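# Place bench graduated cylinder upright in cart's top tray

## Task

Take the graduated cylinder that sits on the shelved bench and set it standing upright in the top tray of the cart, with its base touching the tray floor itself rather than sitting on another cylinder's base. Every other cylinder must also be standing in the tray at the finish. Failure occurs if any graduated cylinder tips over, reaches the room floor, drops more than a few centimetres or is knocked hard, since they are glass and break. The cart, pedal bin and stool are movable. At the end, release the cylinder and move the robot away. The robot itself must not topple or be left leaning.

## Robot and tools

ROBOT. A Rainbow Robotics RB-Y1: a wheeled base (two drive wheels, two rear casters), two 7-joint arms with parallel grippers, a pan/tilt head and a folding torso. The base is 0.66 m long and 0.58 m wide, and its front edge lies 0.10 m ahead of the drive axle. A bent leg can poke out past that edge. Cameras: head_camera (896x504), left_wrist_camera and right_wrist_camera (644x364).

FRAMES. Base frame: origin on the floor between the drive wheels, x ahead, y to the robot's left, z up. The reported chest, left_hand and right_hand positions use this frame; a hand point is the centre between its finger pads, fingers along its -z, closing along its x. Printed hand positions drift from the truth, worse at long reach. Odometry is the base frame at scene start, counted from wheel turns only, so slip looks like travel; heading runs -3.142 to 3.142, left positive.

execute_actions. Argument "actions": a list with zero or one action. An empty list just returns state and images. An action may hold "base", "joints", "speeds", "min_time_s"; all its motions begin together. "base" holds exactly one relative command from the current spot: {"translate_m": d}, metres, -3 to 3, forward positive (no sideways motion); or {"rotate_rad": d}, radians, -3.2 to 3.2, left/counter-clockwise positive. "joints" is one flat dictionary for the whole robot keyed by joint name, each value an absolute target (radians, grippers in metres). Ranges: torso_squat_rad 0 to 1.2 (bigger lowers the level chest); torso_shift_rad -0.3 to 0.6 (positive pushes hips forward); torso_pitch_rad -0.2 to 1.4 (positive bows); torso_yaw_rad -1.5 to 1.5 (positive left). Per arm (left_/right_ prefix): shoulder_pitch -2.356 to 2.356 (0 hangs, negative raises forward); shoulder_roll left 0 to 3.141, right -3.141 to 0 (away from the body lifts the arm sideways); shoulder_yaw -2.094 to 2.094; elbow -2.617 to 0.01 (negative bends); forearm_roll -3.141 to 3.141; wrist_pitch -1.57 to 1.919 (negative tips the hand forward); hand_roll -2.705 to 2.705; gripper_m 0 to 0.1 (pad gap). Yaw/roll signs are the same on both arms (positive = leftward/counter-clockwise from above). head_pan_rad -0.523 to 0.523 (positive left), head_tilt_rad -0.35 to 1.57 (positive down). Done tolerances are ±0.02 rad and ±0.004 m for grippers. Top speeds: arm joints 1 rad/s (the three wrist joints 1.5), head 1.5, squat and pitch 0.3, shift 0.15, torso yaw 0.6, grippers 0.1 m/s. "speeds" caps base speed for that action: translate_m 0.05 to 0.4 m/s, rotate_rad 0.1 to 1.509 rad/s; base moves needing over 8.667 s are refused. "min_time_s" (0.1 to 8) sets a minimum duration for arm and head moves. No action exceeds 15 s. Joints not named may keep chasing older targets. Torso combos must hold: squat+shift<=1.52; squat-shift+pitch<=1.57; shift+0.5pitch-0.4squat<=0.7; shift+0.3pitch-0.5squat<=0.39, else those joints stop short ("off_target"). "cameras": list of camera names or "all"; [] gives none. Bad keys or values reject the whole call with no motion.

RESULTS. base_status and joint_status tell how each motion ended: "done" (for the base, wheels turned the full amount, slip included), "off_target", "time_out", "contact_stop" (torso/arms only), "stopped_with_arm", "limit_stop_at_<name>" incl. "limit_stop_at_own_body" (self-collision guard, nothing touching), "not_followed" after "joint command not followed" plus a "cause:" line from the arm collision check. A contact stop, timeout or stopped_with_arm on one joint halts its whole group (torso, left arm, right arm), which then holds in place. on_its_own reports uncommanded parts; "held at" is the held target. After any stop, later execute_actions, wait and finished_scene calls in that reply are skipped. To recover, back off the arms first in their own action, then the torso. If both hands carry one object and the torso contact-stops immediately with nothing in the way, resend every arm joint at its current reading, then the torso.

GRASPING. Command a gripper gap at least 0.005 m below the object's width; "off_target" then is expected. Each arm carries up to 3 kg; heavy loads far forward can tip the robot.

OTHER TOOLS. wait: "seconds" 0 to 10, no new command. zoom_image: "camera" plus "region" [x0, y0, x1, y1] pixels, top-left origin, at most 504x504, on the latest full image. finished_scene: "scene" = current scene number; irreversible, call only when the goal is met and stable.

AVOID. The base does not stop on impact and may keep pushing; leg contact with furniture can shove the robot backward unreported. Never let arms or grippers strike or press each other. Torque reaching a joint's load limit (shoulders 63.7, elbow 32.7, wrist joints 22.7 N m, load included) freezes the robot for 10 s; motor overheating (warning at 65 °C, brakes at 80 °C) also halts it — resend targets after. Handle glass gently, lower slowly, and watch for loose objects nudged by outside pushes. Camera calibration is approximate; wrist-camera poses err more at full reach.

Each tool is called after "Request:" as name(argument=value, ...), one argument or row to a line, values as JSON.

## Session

Request:
execute_actions(
  actions=[
    {"joints":{"head_tilt_rad":0.3}},
  ],
  cameras=["head_camera"],
)

Scene clock: 0.60 s.
base_odometry: x=+0.000 y=+0.000 heading=+0.000 (m, m, rad; odometry frame)
base_status: not commanded
joint_positions: torso_squat_rad=+0.350 torso_shift_rad=-0.001 torso_pitch_rad=+0.000 torso_yaw_rad=+0.000 left_shoulder_pitch_rad=-0.028 left_shoulder_roll_rad=+0.035 left_shoulder_yaw_rad=-0.041 left_elbow_rad=-0.202 left_forearm_roll_rad=-0.023 left_wrist_pitch_rad=+0.029 left_hand_roll_rad=+0.000 left_gripper_m=+0.099 right_shoulder_pitch_rad=+0.039 right_shoulder_roll_rad=-0.054 right_shoulder_yaw_rad=+0.033 right_elbow_rad=-0.164 right_forearm_roll_rad=-0.032 right_wrist_pitch_rad=-0.004 right_hand_roll_rad=-0.032 right_gripper_m=+0.100 head_pan_rad=-0.001 head_tilt_rad=+0.300
joint_status: all done
chest: x=-0.2285 y=+0.0006 z=+1.2475 quat_wxyz=(+1.000, +0.000, +0.000, +0.000) (m; base frame)
left_hand: x=-0.1165 y=+0.2421 z=+0.5703 quat_wxyz=(+0.994, +0.017, -0.099, -0.037) (m; base frame)
right_hand: x=-0.1758 y=-0.2588 z=+0.5652 quat_wxyz=(+0.997, -0.024, -0.066, -0.019) (m; base frame)
pictures: head_camera
camera_calibration (this result's frames):
head_camera: T_world_to_cam=[[-0.0627385, -0.997362, -0.0364978, 0.0445275], [-0.338278, 0.0556559, -0.939399, 1.35165], [0.938953, -0.0465901, -0.340877, 0.634442], [0, 0, 0, 1]] pos_world=[-0.135684, -0.00125847, 1.48763]
Images, in order (width x height): head_camera 896x504.

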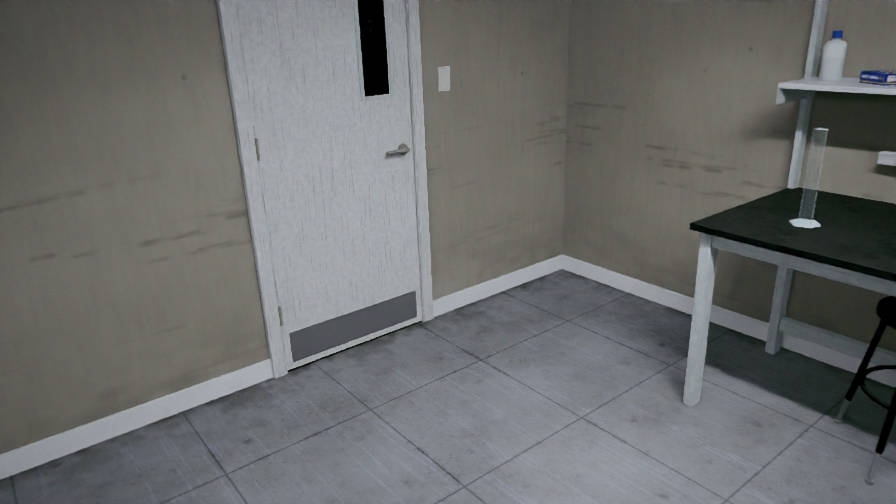

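Request:
execute_actions(
  actions=[
    {"base":{"rotate_rad":-0.54},"joints":{"right_shoulder_pitch_rad":-0.3,"right_elbow_rad":-1.27,"right_hand_roll_rad":1.57,"right_shoulder_roll_rad":0,"right_wrist_pitch_rad":0,"right_forearm_roll_rad":0,"right_shoulder_yaw_rad":-0.08,"torso_squat_rad":0.6,"head_tilt_rad":0.6}},
  ],
  cameras=[],
)

Request:
execute_actions(
  actions=[
    {"base":{"translate_m":1.5}},
  ],
  cameras=["head_camera","right_wrist_camera"],
)

Scene clock: 11.43 s.
base_odometry: x=+0.000 y=+0.000 heading=-0.539 (m, m, rad; odometry frame)
base_status: done
joint_positions: torso_squat_rad=+0.600 torso_shift_rad=-0.001 torso_pitch_rad=-0.001 torso_yaw_rad=+0.000 left_shoulder_pitch_rad=-0.028 left_shoulder_roll_rad=+0.035 left_shoulder_yaw_rad=-0.041 left_elbow_rad=-0.202 left_forearm_roll_rad=-0.023 left_wrist_pitch_rad=+0.029 left_hand_roll_rad=+0.000 left_gripper_m=+0.099 right_shoulder_pitch_rad=-0.300 right_shoulder_roll_rad=+0.000 right_shoulder_yaw_rad=-0.080 right_elbow_rad=-1.270 right_forearm_roll_rad=+0.000 right_wrist_pitch_rad=+0.000 right_hand_roll_rad=+1.570 right_gripper_m=+0.100 head_pan_rad=-0.001 head_tilt_rad=+0.600
joint_status: all done
chest: x=-0.2286 y=+0.0006 z=+1.1677 quat_wxyz=(+1.000, +0.000, +0.000, +0.000) (m; base frame)
left_hand: x=-0.1164 y=+0.2421 z=+0.4905 quat_wxyz=(+0.994, +0.017, -0.099, -0.037) (m; base frame)
right_hand: x=+0.3639 y=-0.2026 z=+0.9516 quat_wxyz=(+0.500, -0.487, -0.504, +0.509) (m; base frame)
pictures: none
No camera images: the call's "cameras" was empty. Leave "cameras" out to get every camera's image.

Scene clock: 16.63 s.
base_odometry: x=+1.286 y=-0.771 heading=-0.540 (m, m, rad; odometry frame)
base_status: done
joint_positions: torso_squat_rad=+0.600 torso_shift_rad=-0.001 torso_pitch_rad=+0.000 torso_yaw_rad=+0.000 left_shoulder_pitch_rad=-0.028 left_shoulder_roll_rad=+0.035 left_shoulder_yaw_rad=-0.041 left_elbow_rad=-0.202 left_forearm_roll_rad=-0.023 left_wrist_pitch_rad=+0.029 left_hand_roll_rad=+0.000 left_gripper_m=+0.099 right_shoulder_pitch_rad=-0.300 right_shoulder_roll_rad=+0.000 right_shoulder_yaw_rad=-0.080 right_elbow_rad=-1.270 right_forearm_roll_rad=+0.000 right_wrist_pitch_rad=+0.000 right_hand_roll_rad=+1.570 right_gripper_m=+0.100 head_pan_rad=-0.001 head_tilt_rad=+0.600
joint_status: not commanded
chest: x=-0.2284 y=+0.0006 z=+1.1677 quat_wxyz=(+1.000, +0.000, +0.000, +0.000) (m; base frame)
left_hand: x=-0.1163 y=+0.2421 z=+0.4905 quat_wxyz=(+0.994, +0.017, -0.099, -0.037) (m; base frame)
right_hand: x=+0.3640 y=-0.2026 z=+0.9514 quat_wxyz=(+0.500, -0.487, -0.503, +0.509) (m; base frame)
pictures: head_camera, right_wrist_camera
camera_calibration (this result's frames):
head_camera: T_world_to_cam=[[-0.0708523, -0.997353, -0.0163087, 0.0123613], [-0.600789, 0.0557203, -0.797463, 1.0284], [0.796261, -0.046704, -0.603147, 0.936428], [0, 0, 0, 1]] pos_world=[-0.126913, -0.00123931, 1.38512]
right_wrist_camera: T_world_to_cam=[[0.0264403, -0.999628, -0.00675919, -0.199883], [-0.687702, -0.0132817, -0.725872, 0.96853], [0.725512, 0.0238406, -0.687797, 0.486285], [0, 0, 0, 1]] pos_world=[0.318539, -0.198538, 1.03614]
Images, in order (width x height): head_camera 896x504, right_wrist_camera 644x364.

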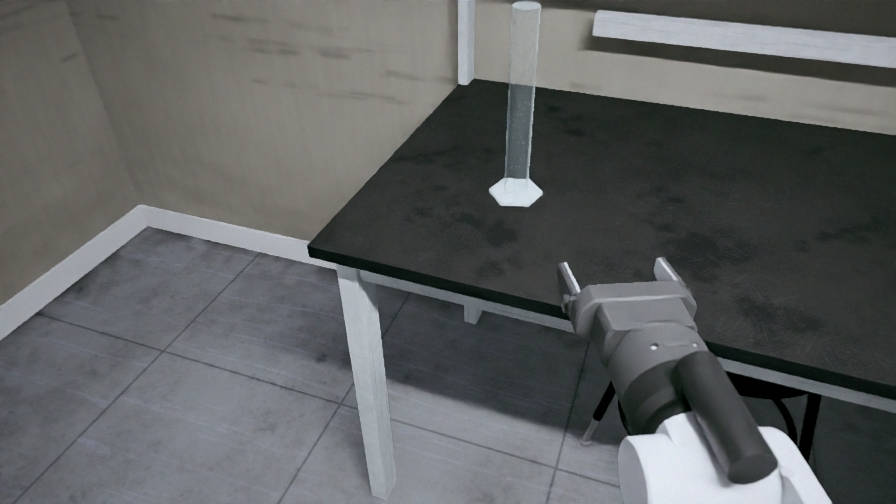

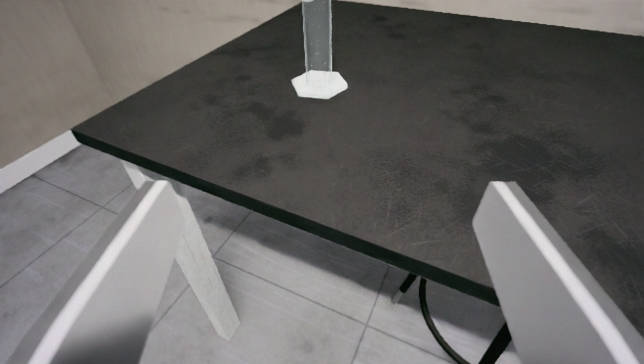

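Request:
execute_actions(
  actions=[
    {"base":{"translate_m":0.32},"joints":{"head_tilt_rad":0.8}},
  ],
  cameras=["right_wrist_camera"],
)

Scene clock: 25.13 s.
base_odometry: x=+1.561 y=-0.936 heading=-0.541 (m, m, rad; odometry frame)
base_status: done
joint_positions: torso_squat_rad=+0.600 torso_shift_rad=-0.001 torso_pitch_rad=+0.000 torso_yaw_rad=+0.000 left_shoulder_pitch_rad=-0.028 left_shoulder_roll_rad=+0.035 left_shoulder_yaw_rad=-0.041 left_elbow_rad=-0.202 left_forearm_roll_rad=-0.023 left_wrist_pitch_rad=+0.029 left_hand_roll_rad=+0.000 left_gripper_m=+0.099 right_shoulder_pitch_rad=-0.300 right_shoulder_roll_rad=+0.000 right_shoulder_yaw_rad=-0.080 right_elbow_rad=-1.270 right_forearm_roll_rad=+0.000 right_wrist_pitch_rad=+0.000 right_hand_roll_rad=+1.570 right_gripper_m=+0.100 head_pan_rad=-0.001 head_tilt_rad=+0.800
joint_status: all done
chest: x=-0.2284 y=+0.0006 z=+1.1677 quat_wxyz=(+1.000, +0.000, +0.000, +0.000) (m; base frame)
left_hand: x=-0.1163 y=+0.2421 z=+0.4905 quat_wxyz=(+0.994, +0.017, -0.099, -0.037) (m; base frame)
right_hand: x=+0.3640 y=-0.2026 z=+0.9514 quat_wxyz=(+0.500, -0.487, -0.503, +0.509) (m; base frame)
pictures: right_wrist_camera
camera_calibration (this result's frames):
right_wrist_camera: T_world_to_cam=[[0.0264418, -0.999627, -0.00676057, -0.199881], [-0.68775, -0.0132833, -0.725826, 0.968476], [0.725466, 0.0238418, -0.687845, 0.486323], [0, 0, 0, 1]] pos_world=[0.318543, -0.198537, 1.03611]
Images, in order (width x height): right_wrist_camera 644x364.

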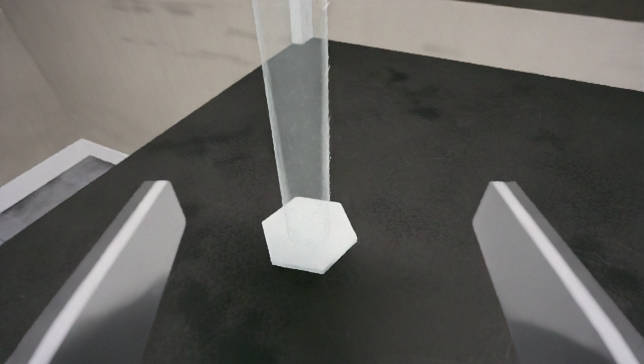

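Request:
execute_actions(
  actions=[
    {"base":{"translate_m":0.17},"speeds":{"translate_m":0.1},"joints":{"right_shoulder_yaw_rad":-0.05}},
  ],
  cameras=[],
)

Request:
execute_actions(
  actions=[
    {"joints":{"right_gripper_m":0.02}},
  ],
  cameras=[],
)

Request:
execute_actions(
  actions=[
    {"joints":{"torso_squat_rad":0.2}},
  ],
  cameras=["head_camera"],
)

Scene clock: 35.40 s.
base_odometry: x=+1.706 y=-1.023 heading=-0.542 (m, m, rad; odometry frame)
base_status: done
joint_positions: torso_squat_rad=+0.600 torso_shift_rad=-0.001 torso_pitch_rad=+0.000 torso_yaw_rad=+0.000 left_shoulder_pitch_rad=-0.028 left_shoulder_roll_rad=+0.035 left_shoulder_yaw_rad=-0.041 left_elbow_rad=-0.202 left_forearm_roll_rad=-0.023 left_wrist_pitch_rad=+0.029 left_hand_roll_rad=+0.000 left_gripper_m=+0.099 right_shoulder_pitch_rad=-0.300 right_shoulder_roll_rad=+0.000 right_shoulder_yaw_rad=-0.050 right_elbow_rad=-1.270 right_forearm_roll_rad=+0.000 right_wrist_pitch_rad=+0.000 right_hand_roll_rad=+1.570 right_gripper_m=+0.100 head_pan_rad=-0.001 head_tilt_rad=+0.800
joint_status: all done
chest: x=-0.2284 y=+0.0006 z=+1.1677 quat_wxyz=(+1.000, +0.000, +0.000, +0.000) (m; base frame)
left_hand: x=-0.1164 y=+0.2421 z=+0.4905 quat_wxyz=(+0.994, +0.017, -0.099, -0.037) (m; base frame)
right_hand: x=+0.3634 y=-0.1880 z=+0.9514 quat_wxyz=(+0.491, -0.482, -0.508, +0.518) (m; base frame)
pictures: none
No camera images: the call's "cameras" was empty. Leave "cameras" out to get every camera's image.

Scene clock: 36.67 s.
base_odometry: x=+1.706 y=-1.023 heading=-0.542 (m, m, rad; odometry frame)
base_status: not commanded
joint_positions: torso_squat_rad=+0.600 torso_shift_rad=-0.001 torso_pitch_rad=+0.000 torso_yaw_rad=+0.000 left_shoulder_pitch_rad=-0.028 left_shoulder_roll_rad=+0.035 left_shoulder_yaw_rad=-0.041 left_elbow_rad=-0.202 left_forearm_roll_rad=-0.023 left_wrist_pitch_rad=+0.029 left_hand_roll_rad=+0.000 left_gripper_m=+0.099 right_shoulder_pitch_rad=-0.300 right_shoulder_roll_rad=+0.000 right_shoulder_yaw_rad=-0.050 right_elbow_rad=-1.270 right_forearm_roll_rad=+0.000 right_wrist_pitch_rad=+0.000 right_hand_roll_rad=+1.570 right_gripper_m=+0.042 head_pan_rad=-0.001 head_tilt_rad=+0.800
joint_status: right_gripper_m off_target (ended at +0.042, target +0.020)
chest: x=-0.2284 y=+0.0006 z=+1.1677 quat_wxyz=(+1.000, +0.000, +0.000, +0.000) (m; base frame)
left_hand: x=-0.1164 y=+0.2421 z=+0.4905 quat_wxyz=(+0.994, +0.017, -0.099, -0.037) (m; base frame)
right_hand: x=+0.3634 y=-0.1880 z=+0.9514 quat_wxyz=(+0.491, -0.482, -0.508, +0.518) (m; base frame)
pictures: none
No camera images: the call's "cameras" was empty. Leave "cameras" out to get every camera's image.

Scene clock: 38.83 s.
base_odometry: x=+1.706 y=-1.023 heading=-0.542 (m, m, rad; odometry frame)
base_status: not commanded
joint_positions: torso_squat_rad=+0.200 torso_shift_rad=-0.001 torso_pitch_rad=+0.000 torso_yaw_rad=+0.000 left_shoulder_pitch_rad=-0.028 left_shoulder_roll_rad=+0.035 left_shoulder_yaw_rad=-0.041 left_elbow_rad=-0.202 left_forearm_roll_rad=-0.023 left_wrist_pitch_rad=+0.029 left_hand_roll_rad=+0.000 left_gripper_m=+0.099 right_shoulder_pitch_rad=-0.300 right_shoulder_roll_rad=+0.000 right_shoulder_yaw_rad=-0.050 right_elbow_rad=-1.270 right_forearm_roll_rad=+0.000 right_wrist_pitch_rad=+0.000 right_hand_roll_rad=+1.570 right_gripper_m=+0.042 head_pan_rad=-0.001 head_tilt_rad=+0.800
joint_status: all done
chest: x=-0.2284 y=+0.0007 z=+1.2760 quat_wxyz=(+1.000, +0.000, +0.000, +0.000) (m; base frame)
left_hand: x=-0.1165 y=+0.2422 z=+0.5988 quat_wxyz=(+0.994, +0.017, -0.099, -0.037) (m; base frame)
right_hand: x=+0.3633 y=-0.1880 z=+1.0593 quat_wxyz=(+0.491, -0.482, -0.508, +0.518) (m; base frame)
pictures: head_camera
camera_calibration (this result's frames):
head_camera: T_world_to_cam=[[-0.0727744, -0.997346, -0.00198272, -0.00733632], [-0.747372, 0.0558504, -0.662055, 0.884674], [0.660409, -0.0466988, -0.749453, 1.18963], [0, 0, 0, 1]] pos_world=[-0.124997, -0.00117184, 1.47726]
Images, in order (width x height): head_camera 896x504.

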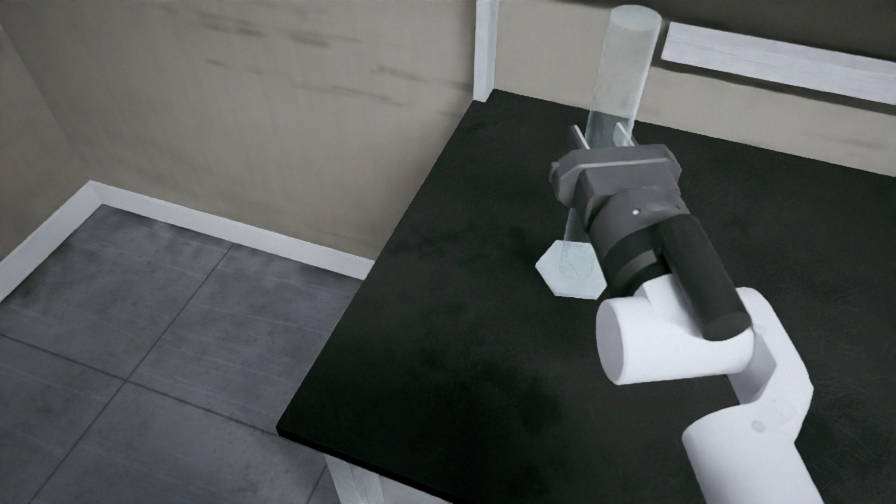

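Cylinder is held. Backing out and looking for the cart (left of the door last time).

Request:
execute_actions(
  actions=[
    {"base":{"translate_m":-1.2},"joints":{"head_tilt_rad":0.35}},
  ],
  cameras=[],
)

Request:
execute_actions(
  actions=[
    {"base":{"rotate_rad":2.0}},
  ],
  cameras=["head_camera"],
)

Scene clock: 51.07 s.
base_odometry: x=+0.678 y=-0.404 heading=-0.543 (m, m, rad; odometry frame)
base_status: done
joint_positions: torso_squat_rad=+0.200 torso_shift_rad=-0.001 torso_pitch_rad=+0.000 torso_yaw_rad=+0.000 left_shoulder_pitch_rad=-0.028 left_shoulder_roll_rad=+0.035 left_shoulder_yaw_rad=-0.041 left_elbow_rad=-0.202 left_forearm_roll_rad=-0.023 left_wrist_pitch_rad=+0.029 left_hand_roll_rad=+0.000 left_gripper_m=+0.099 right_shoulder_pitch_rad=-0.300 right_shoulder_roll_rad=+0.000 right_shoulder_yaw_rad=-0.050 right_elbow_rad=-1.270 right_forearm_roll_rad=+0.000 right_wrist_pitch_rad=+0.000 right_hand_roll_rad=+1.570 right_gripper_m=+0.042 head_pan_rad=-0.001 head_tilt_rad=+0.350
joint_status: all done
chest: x=-0.2285 y=+0.0007 z=+1.2760 quat_wxyz=(+1.000, +0.000, +0.000, +0.000) (m; base frame)
left_hand: x=-0.1166 y=+0.2422 z=+0.5988 quat_wxyz=(+0.994, +0.017, -0.099, -0.037) (m; base frame)
right_hand: x=+0.3632 y=-0.1880 z=+1.0593 quat_wxyz=(+0.491, -0.482, -0.508, +0.518) (m; base frame)
pictures: none
No camera images: the call's "cameras" was empty. Leave "cameras" out to get every camera's image.

Scene clock: 55.63 s.
base_odometry: x=+0.678 y=-0.404 heading=+1.456 (m, m, rad; odometry frame)
base_status: done
joint_positions: torso_squat_rad=+0.200 torso_shift_rad=-0.001 torso_pitch_rad=+0.000 torso_yaw_rad=+0.000 left_shoulder_pitch_rad=-0.028 left_shoulder_roll_rad=+0.035 left_shoulder_yaw_rad=-0.041 left_elbow_rad=-0.202 left_forearm_roll_rad=-0.023 left_wrist_pitch_rad=+0.029 left_hand_roll_rad=+0.000 left_gripper_m=+0.099 right_shoulder_pitch_rad=-0.300 right_shoulder_roll_rad=+0.000 right_shoulder_yaw_rad=-0.050 right_elbow_rad=-1.270 right_forearm_roll_rad=+0.000 right_wrist_pitch_rad=+0.000 right_hand_roll_rad=+1.570 right_gripper_m=+0.042 head_pan_rad=-0.001 head_tilt_rad=+0.350
joint_status: not commanded
chest: x=-0.2285 y=+0.0007 z=+1.2760 quat_wxyz=(+1.000, +0.000, +0.000, +0.000) (m; base frame)
left_hand: x=-0.1166 y=+0.2422 z=+0.5988 quat_wxyz=(+0.994, +0.017, -0.099, -0.037) (m; base frame)
right_hand: x=+0.3631 y=-0.1880 z=+1.0593 quat_wxyz=(+0.491, -0.482, -0.508, +0.518) (m; base frame)
pictures: head_camera
camera_calibration (this result's frames):
head_camera: T_world_to_cam=[[-0.0644975, -0.997363, -0.033271, 0.0405041], [-0.384783, 0.0556178, -0.92133, 1.34214], [0.920751, -0.0466213, -0.387356, 0.709051], [0, 0, 0, 1]] pos_world=[-0.133813, -0.00119269, 1.51256]
Images, in order (width x height): head_camera 896x504.

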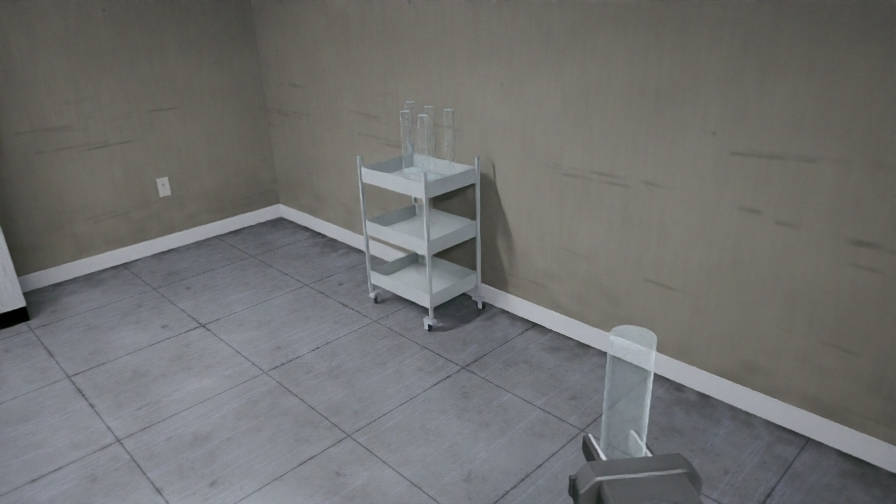

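Request:
execute_actions(
  actions=[
    {"base":{"rotate_rad":0.43}},
  ],
  cameras=[],
)

Request:
execute_actions(
  actions=[
    {"base":{"translate_m":2.59}},
  ],
  cameras=[],
)

Request:
execute_actions(
  actions=[
    {"base":{"rotate_rad":-1.33},"joints":{"head_tilt_rad":0.6}},
  ],
  cameras=["head_camera"],
)

Scene clock: 72.17 s.
base_odometry: x=+0.678 y=-0.404 heading=+1.886 (m, m, rad; odometry frame)
base_status: done
joint_positions: torso_squat_rad=+0.200 torso_shift_rad=-0.001 torso_pitch_rad=+0.000 torso_yaw_rad=+0.000 left_shoulder_pitch_rad=-0.028 left_shoulder_roll_rad=+0.035 left_shoulder_yaw_rad=-0.041 left_elbow_rad=-0.202 left_forearm_roll_rad=-0.023 left_wrist_pitch_rad=+0.029 left_hand_roll_rad=+0.000 left_gripper_m=+0.099 right_shoulder_pitch_rad=-0.300 right_shoulder_roll_rad=+0.000 right_shoulder_yaw_rad=-0.050 right_elbow_rad=-1.270 right_forearm_roll_rad=+0.000 right_wrist_pitch_rad=+0.000 right_hand_roll_rad=+1.570 right_gripper_m=+0.042 head_pan_rad=-0.001 head_tilt_rad=+0.350
joint_status: not commanded
chest: x=-0.2285 y=+0.0007 z=+1.2760 quat_wxyz=(+1.000, +0.000, +0.000, +0.000) (m; base frame)
left_hand: x=-0.1166 y=+0.2422 z=+0.5988 quat_wxyz=(+0.994, +0.017, -0.099, -0.037) (m; base frame)
right_hand: x=+0.3631 y=-0.1880 z=+1.0593 quat_wxyz=(+0.491, -0.482, -0.508, +0.518) (m; base frame)
pictures: none
No camera images: the call's "cameras" was empty. Leave "cameras" out to get every camera's image.

Scene clock: 80.20 s.
base_odometry: x=-0.125 y=+2.058 heading=+1.887 (m, m, rad; odometry frame)
base_status: done
joint_positions: torso_squat_rad=+0.200 torso_shift_rad=-0.001 torso_pitch_rad=+0.000 torso_yaw_rad=+0.000 left_shoulder_pitch_rad=-0.028 left_shoulder_roll_rad=+0.035 left_shoulder_yaw_rad=-0.041 left_elbow_rad=-0.202 left_forearm_roll_rad=-0.023 left_wrist_pitch_rad=+0.029 left_hand_roll_rad=+0.000 left_gripper_m=+0.099 right_shoulder_pitch_rad=-0.300 right_shoulder_roll_rad=+0.000 right_shoulder_yaw_rad=-0.050 right_elbow_rad=-1.270 right_forearm_roll_rad=+0.000 right_wrist_pitch_rad=+0.000 right_hand_roll_rad=+1.570 right_gripper_m=+0.042 head_pan_rad=-0.001 head_tilt_rad=+0.350
joint_status: not commanded
chest: x=-0.2284 y=+0.0007 z=+1.2760 quat_wxyz=(+1.000, +0.000, +0.000, +0.000) (m; base frame)
left_hand: x=-0.1164 y=+0.2422 z=+0.5988 quat_wxyz=(+0.994, +0.017, -0.099, -0.037) (m; base frame)
right_hand: x=+0.3632 y=-0.1880 z=+1.0593 quat_wxyz=(+0.491, -0.482, -0.508, +0.518) (m; base frame)
pictures: none
No camera images: the call's "cameras" was empty. Leave "cameras" out to get every camera's image.

Scene clock: 84.03 s.
base_odometry: x=-0.126 y=+2.058 heading=+0.557 (m, m, rad; odometry frame)
base_status: done
joint_positions: torso_squat_rad=+0.200 torso_shift_rad=-0.001 torso_pitch_rad=+0.000 torso_yaw_rad=+0.000 left_shoulder_pitch_rad=-0.028 left_shoulder_roll_rad=+0.035 left_shoulder_yaw_rad=-0.041 left_elbow_rad=-0.202 left_forearm_roll_rad=-0.023 left_wrist_pitch_rad=+0.029 left_hand_roll_rad=+0.000 left_gripper_m=+0.099 right_shoulder_pitch_rad=-0.300 right_shoulder_roll_rad=+0.000 right_shoulder_yaw_rad=-0.050 right_elbow_rad=-1.270 right_forearm_roll_rad=+0.000 right_wrist_pitch_rad=+0.000 right_hand_roll_rad=+1.570 right_gripper_m=+0.042 head_pan_rad=-0.001 head_tilt_rad=+0.600
joint_status: all done
chest: x=-0.2284 y=+0.0007 z=+1.2760 quat_wxyz=(+1.000, +0.000, +0.000, +0.000) (m; base frame)
left_hand: x=-0.1165 y=+0.2422 z=+0.5988 quat_wxyz=(+0.994, +0.017, -0.099, -0.037) (m; base frame)
right_hand: x=+0.3632 y=-0.1880 z=+1.0593 quat_wxyz=(+0.491, -0.482, -0.508, +0.518) (m; base frame)
pictures: head_camera
camera_calibration (this result's frames):
head_camera: T_world_to_cam=[[-0.0708431, -0.997353, -0.0163528, 0.0142488], [-0.600827, 0.0557522, -0.797433, 1.1147], [0.796234, -0.0466674, -0.603186, 1.00183], [0, 0, 0, 1]] pos_world=[-0.12694, -0.00118317, 1.49342]
Images, in order (width x height): head_camera 896x504.

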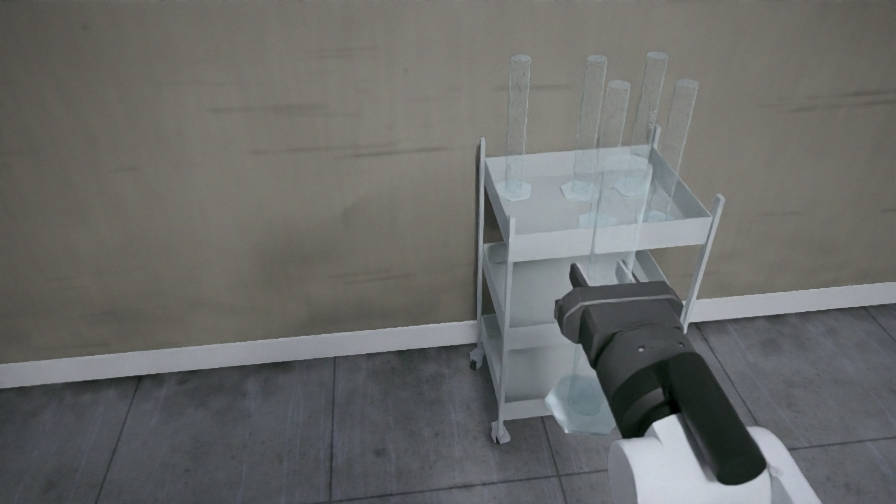

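Request:
execute_actions(
  actions=[
    {"base":{"translate_m":0.55},"joints":{"right_shoulder_yaw_rad":-0.24,"right_hand_roll_rad":1.62,"head_tilt_rad":0.8},"min_time_s":2},
  ],
  cameras=["head_camera"],
)

Scene clock: 93.93 s.
base_odometry: x=+0.341 y=+2.348 heading=+0.557 (m, m, rad; odometry frame)
base_status: done
joint_positions: torso_squat_rad=+0.200 torso_shift_rad=-0.001 torso_pitch_rad=+0.000 torso_yaw_rad=+0.000 left_shoulder_pitch_rad=-0.028 left_shoulder_roll_rad=+0.035 left_shoulder_yaw_rad=-0.041 left_elbow_rad=-0.202 left_forearm_roll_rad=-0.023 left_wrist_pitch_rad=+0.029 left_hand_roll_rad=+0.000 left_gripper_m=+0.099 right_shoulder_pitch_rad=-0.300 right_shoulder_roll_rad=+0.000 right_shoulder_yaw_rad=-0.240 right_elbow_rad=-1.270 right_forearm_roll_rad=+0.000 right_wrist_pitch_rad=+0.000 right_hand_roll_rad=+1.620 right_gripper_m=+0.042 head_pan_rad=-0.001 head_tilt_rad=+0.800
joint_status: all done
chest: x=-0.2284 y=+0.0007 z=+1.2760 quat_wxyz=(+1.000, +0.000, +0.000, +0.000) (m; base frame)
left_hand: x=-0.1164 y=+0.2422 z=+0.5988 quat_wxyz=(+0.994, +0.017, -0.099, -0.037) (m; base frame)
right_hand: x=+0.3598 y=-0.2801 z=+1.0570 quat_wxyz=(+0.538, -0.524, -0.462, +0.472) (m; base frame)
pictures: head_camera
camera_calibration (this result's frames):
head_camera: T_world_to_cam=[[-0.0727739, -0.997346, -0.00202458, -0.00729862], [-0.74728, 0.0558714, -0.662156, 0.884793], [0.660512, -0.0466747, -0.749363, 1.18957], [0, 0, 0, 1]] pos_world=[-0.125067, -0.001191, 1.47728]
Images, in order (width x height): head_camera 896x504.

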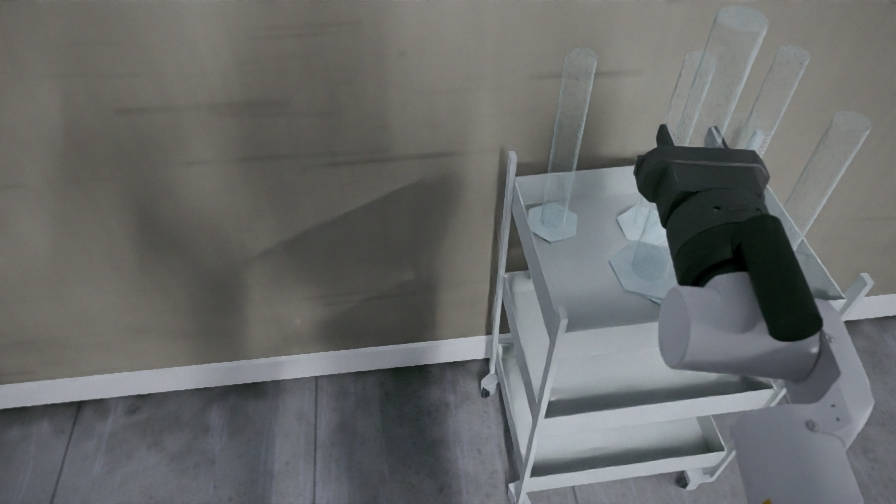

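Request:
execute_actions(
  actions=[
    {"base":{"translate_m":0.14}},
  ],
  cameras=[],
)

Request:
execute_actions(
  actions=[
    {"joints":{"torso_squat_rad":0.75}},
  ],
  cameras=["head_camera"],
)

Scene clock: 101.50 s.
base_odometry: x=+0.460 y=+2.422 heading=+0.556 (m, m, rad; odometry frame)
base_status: done
joint_positions: torso_squat_rad=+0.200 torso_shift_rad=-0.001 torso_pitch_rad=+0.000 torso_yaw_rad=+0.000 left_shoulder_pitch_rad=-0.028 left_shoulder_roll_rad=+0.035 left_shoulder_yaw_rad=-0.041 left_elbow_rad=-0.202 left_forearm_roll_rad=-0.023 left_wrist_pitch_rad=+0.029 left_hand_roll_rad=+0.000 left_gripper_m=+0.099 right_shoulder_pitch_rad=-0.300 right_shoulder_roll_rad=+0.000 right_shoulder_yaw_rad=-0.240 right_elbow_rad=-1.270 right_forearm_roll_rad=+0.000 right_wrist_pitch_rad=+0.000 right_hand_roll_rad=+1.620 right_gripper_m=+0.042 head_pan_rad=-0.001 head_tilt_rad=+0.800
joint_status: not commanded
chest: x=-0.2284 y=+0.0007 z=+1.2760 quat_wxyz=(+1.000, +0.000, +0.000, +0.000) (m; base frame)
left_hand: x=-0.1164 y=+0.2422 z=+0.5988 quat_wxyz=(+0.994, +0.017, -0.099, -0.037) (m; base frame)
right_hand: x=+0.3598 y=-0.2801 z=+1.0570 quat_wxyz=(+0.538, -0.524, -0.462, +0.472) (m; base frame)
pictures: none
No camera images: the call's "cameras" was empty. Leave "cameras" out to get every camera's image.

Scene clock: 104.23 s.
base_odometry: x=+0.460 y=+2.422 heading=+0.556 (m, m, rad; odometry frame)
base_status: not commanded
joint_positions: torso_squat_rad=+0.750 torso_shift_rad=-0.001 torso_pitch_rad=+0.000 torso_yaw_rad=+0.000 left_shoulder_pitch_rad=-0.028 left_shoulder_roll_rad=+0.035 left_shoulder_yaw_rad=-0.041 left_elbow_rad=-0.202 left_forearm_roll_rad=-0.023 left_wrist_pitch_rad=+0.029 left_hand_roll_rad=+0.000 left_gripper_m=+0.099 right_shoulder_pitch_rad=-0.300 right_shoulder_roll_rad=+0.000 right_shoulder_yaw_rad=-0.240 right_elbow_rad=-1.270 right_forearm_roll_rad=+0.000 right_wrist_pitch_rad=+0.000 right_hand_roll_rad=+1.620 right_gripper_m=+0.042 head_pan_rad=-0.001 head_tilt_rad=+0.800
joint_status: all done
chest: x=-0.2285 y=+0.0006 z=+1.1021 quat_wxyz=(+1.000, +0.000, +0.000, +0.000) (m; base frame)
left_hand: x=-0.1163 y=+0.2420 z=+0.4250 quat_wxyz=(+0.994, +0.017, -0.099, -0.037) (m; base frame)
right_hand: x=+0.3598 y=-0.2802 z=+0.8833 quat_wxyz=(+0.538, -0.524, -0.462, +0.472) (m; base frame)
pictures: head_camera
camera_calibration (this result's frames):
head_camera: T_world_to_cam=[[-0.0727734, -0.997346, -0.002042, -0.0077792], [-0.747122, 0.0558713, -0.662335, 0.769875], [0.660691, -0.0466747, -0.749205, 1.05916], [0, 0, 0, 1]] pos_world=[-0.125151, -0.0013367, 1.30342]
Images, in order (width x height): head_camera 896x504.

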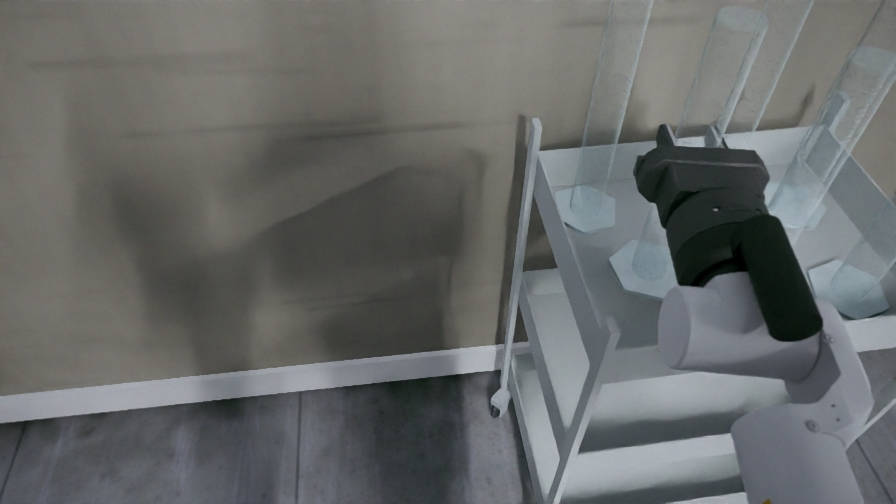

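Request:
execute_actions(
  actions=[
    {"joints":{"torso_squat_rad":0.81}},
  ],
  cameras=[],
)

Request:
execute_actions(
  actions=[
    {"joints":{"right_gripper_m":0.1}},
  ],
  cameras=[],
)

Request:
execute_actions(
  actions=[
    {"base":{"translate_m":-0.4},"speeds":{"translate_m":0.2},"joints":{"head_tilt_rad":0.6}},
  ],
  cameras=["head_camera"],
)

Scene clock: 117.30 s.
base_odometry: x=+0.460 y=+2.422 heading=+0.556 (m, m, rad; odometry frame)
base_status: not commanded
joint_positions: torso_squat_rad=+0.810 torso_shift_rad=-0.001 torso_pitch_rad=+0.000 torso_yaw_rad=+0.000 left_shoulder_pitch_rad=-0.028 left_shoulder_roll_rad=+0.035 left_shoulder_yaw_rad=-0.041 left_elbow_rad=-0.202 left_forearm_roll_rad=-0.023 left_wrist_pitch_rad=+0.029 left_hand_roll_rad=+0.000 left_gripper_m=+0.099 right_shoulder_pitch_rad=-0.300 right_shoulder_roll_rad=+0.000 right_shoulder_yaw_rad=-0.240 right_elbow_rad=-1.270 right_forearm_roll_rad=+0.000 right_wrist_pitch_rad=+0.000 right_hand_roll_rad=+1.620 right_gripper_m=+0.042 head_pan_rad=-0.001 head_tilt_rad=+0.800
joint_status: all done
chest: x=-0.2284 y=+0.0005 z=+1.0726 quat_wxyz=(+1.000, +0.000, +0.000, +0.000) (m; base frame)
left_hand: x=-0.1163 y=+0.2420 z=+0.3954 quat_wxyz=(+0.994, +0.017, -0.099, -0.037) (m; base frame)
right_hand: x=+0.3598 y=-0.2802 z=+0.8537 quat_wxyz=(+0.538, -0.524, -0.462, +0.472) (m; base frame)
pictures: none
No camera images: the call's "cameras" was empty. Leave "cameras" out to get every camera's image.

Scene clock: 118.57 s.
base_odometry: x=+0.460 y=+2.422 heading=+0.556 (m, m, rad; odometry frame)
base_status: not commanded
joint_positions: torso_squat_rad=+0.810 torso_shift_rad=-0.001 torso_pitch_rad=+0.000 torso_yaw_rad=+0.000 left_shoulder_pitch_rad=-0.028 left_shoulder_roll_rad=+0.035 left_shoulder_yaw_rad=-0.041 left_elbow_rad=-0.202 left_forearm_roll_rad=-0.023 left_wrist_pitch_rad=+0.029 left_hand_roll_rad=+0.000 left_gripper_m=+0.099 right_shoulder_pitch_rad=-0.300 right_shoulder_roll_rad=+0.000 right_shoulder_yaw_rad=-0.240 right_elbow_rad=-1.270 right_forearm_roll_rad=+0.000 right_wrist_pitch_rad=+0.000 right_hand_roll_rad=+1.620 right_gripper_m=+0.100 head_pan_rad=-0.001 head_tilt_rad=+0.800
joint_status: all done
chest: x=-0.2284 y=+0.0005 z=+1.0726 quat_wxyz=(+1.000, +0.000, +0.000, +0.000) (m; base frame)
left_hand: x=-0.1163 y=+0.2420 z=+0.3954 quat_wxyz=(+0.994, +0.017, -0.099, -0.037) (m; base frame)
right_hand: x=+0.3598 y=-0.2802 z=+0.8538 quat_wxyz=(+0.538, -0.524, -0.462, +0.472) (m; base frame)
pictures: none
No camera images: the call's "cameras" was empty. Leave "cameras" out to get every camera's image.

Scene clock: 122.00 s.
base_odometry: x=+0.120 y=+2.211 heading=+0.554 (m, m, rad; odometry frame)
base_status: done
joint_positions: torso_squat_rad=+0.810 torso_shift_rad=-0.001 torso_pitch_rad=+0.000 torso_yaw_rad=+0.000 left_shoulder_pitch_rad=-0.028 left_shoulder_roll_rad=+0.035 left_shoulder_yaw_rad=-0.041 left_elbow_rad=-0.202 left_forearm_roll_rad=-0.023 left_wrist_pitch_rad=+0.029 left_hand_roll_rad=+0.000 left_gripper_m=+0.099 right_shoulder_pitch_rad=-0.300 right_shoulder_roll_rad=+0.000 right_shoulder_yaw_rad=-0.240 right_elbow_rad=-1.270 right_forearm_roll_rad=+0.000 right_wrist_pitch_rad=+0.000 right_hand_roll_rad=+1.620 right_gripper_m=+0.100 head_pan_rad=-0.001 head_tilt_rad=+0.600
joint_status: all done
chest: x=-0.2284 y=+0.0005 z=+1.0726 quat_wxyz=(+1.000, +0.000, +0.000, +0.000) (m; base frame)
left_hand: x=-0.1164 y=+0.2420 z=+0.3954 quat_wxyz=(+0.994, +0.017, -0.099, -0.037) (m; base frame)
right_hand: x=+0.3599 y=-0.2802 z=+0.8539 quat_wxyz=(+0.538, -0.524, -0.462, +0.472) (m; base frame)
pictures: head_camera
camera_calibration (this result's frames):
head_camera: T_world_to_cam=[[-0.0708406, -0.997353, -0.0163625, 0.0107645], [-0.600716, 0.055752, -0.797516, 0.952628], [0.796318, -0.0466672, -0.603076, 0.879018], [0, 0, 0, 1]] pos_world=[-0.126956, -0.00135356, 1.29003]
Images, in order (width x height): head_camera 896x504.

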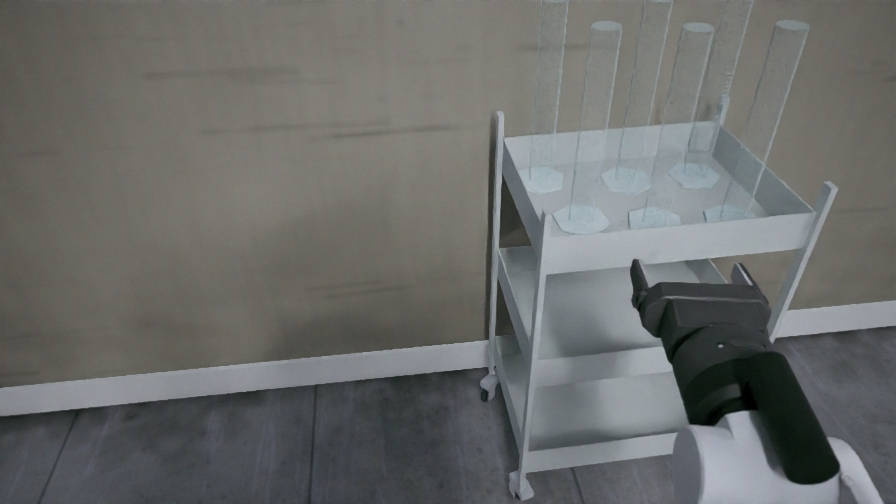

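Request:
finished_scene(
  scene=2,
)

The scene is finished: the task was done.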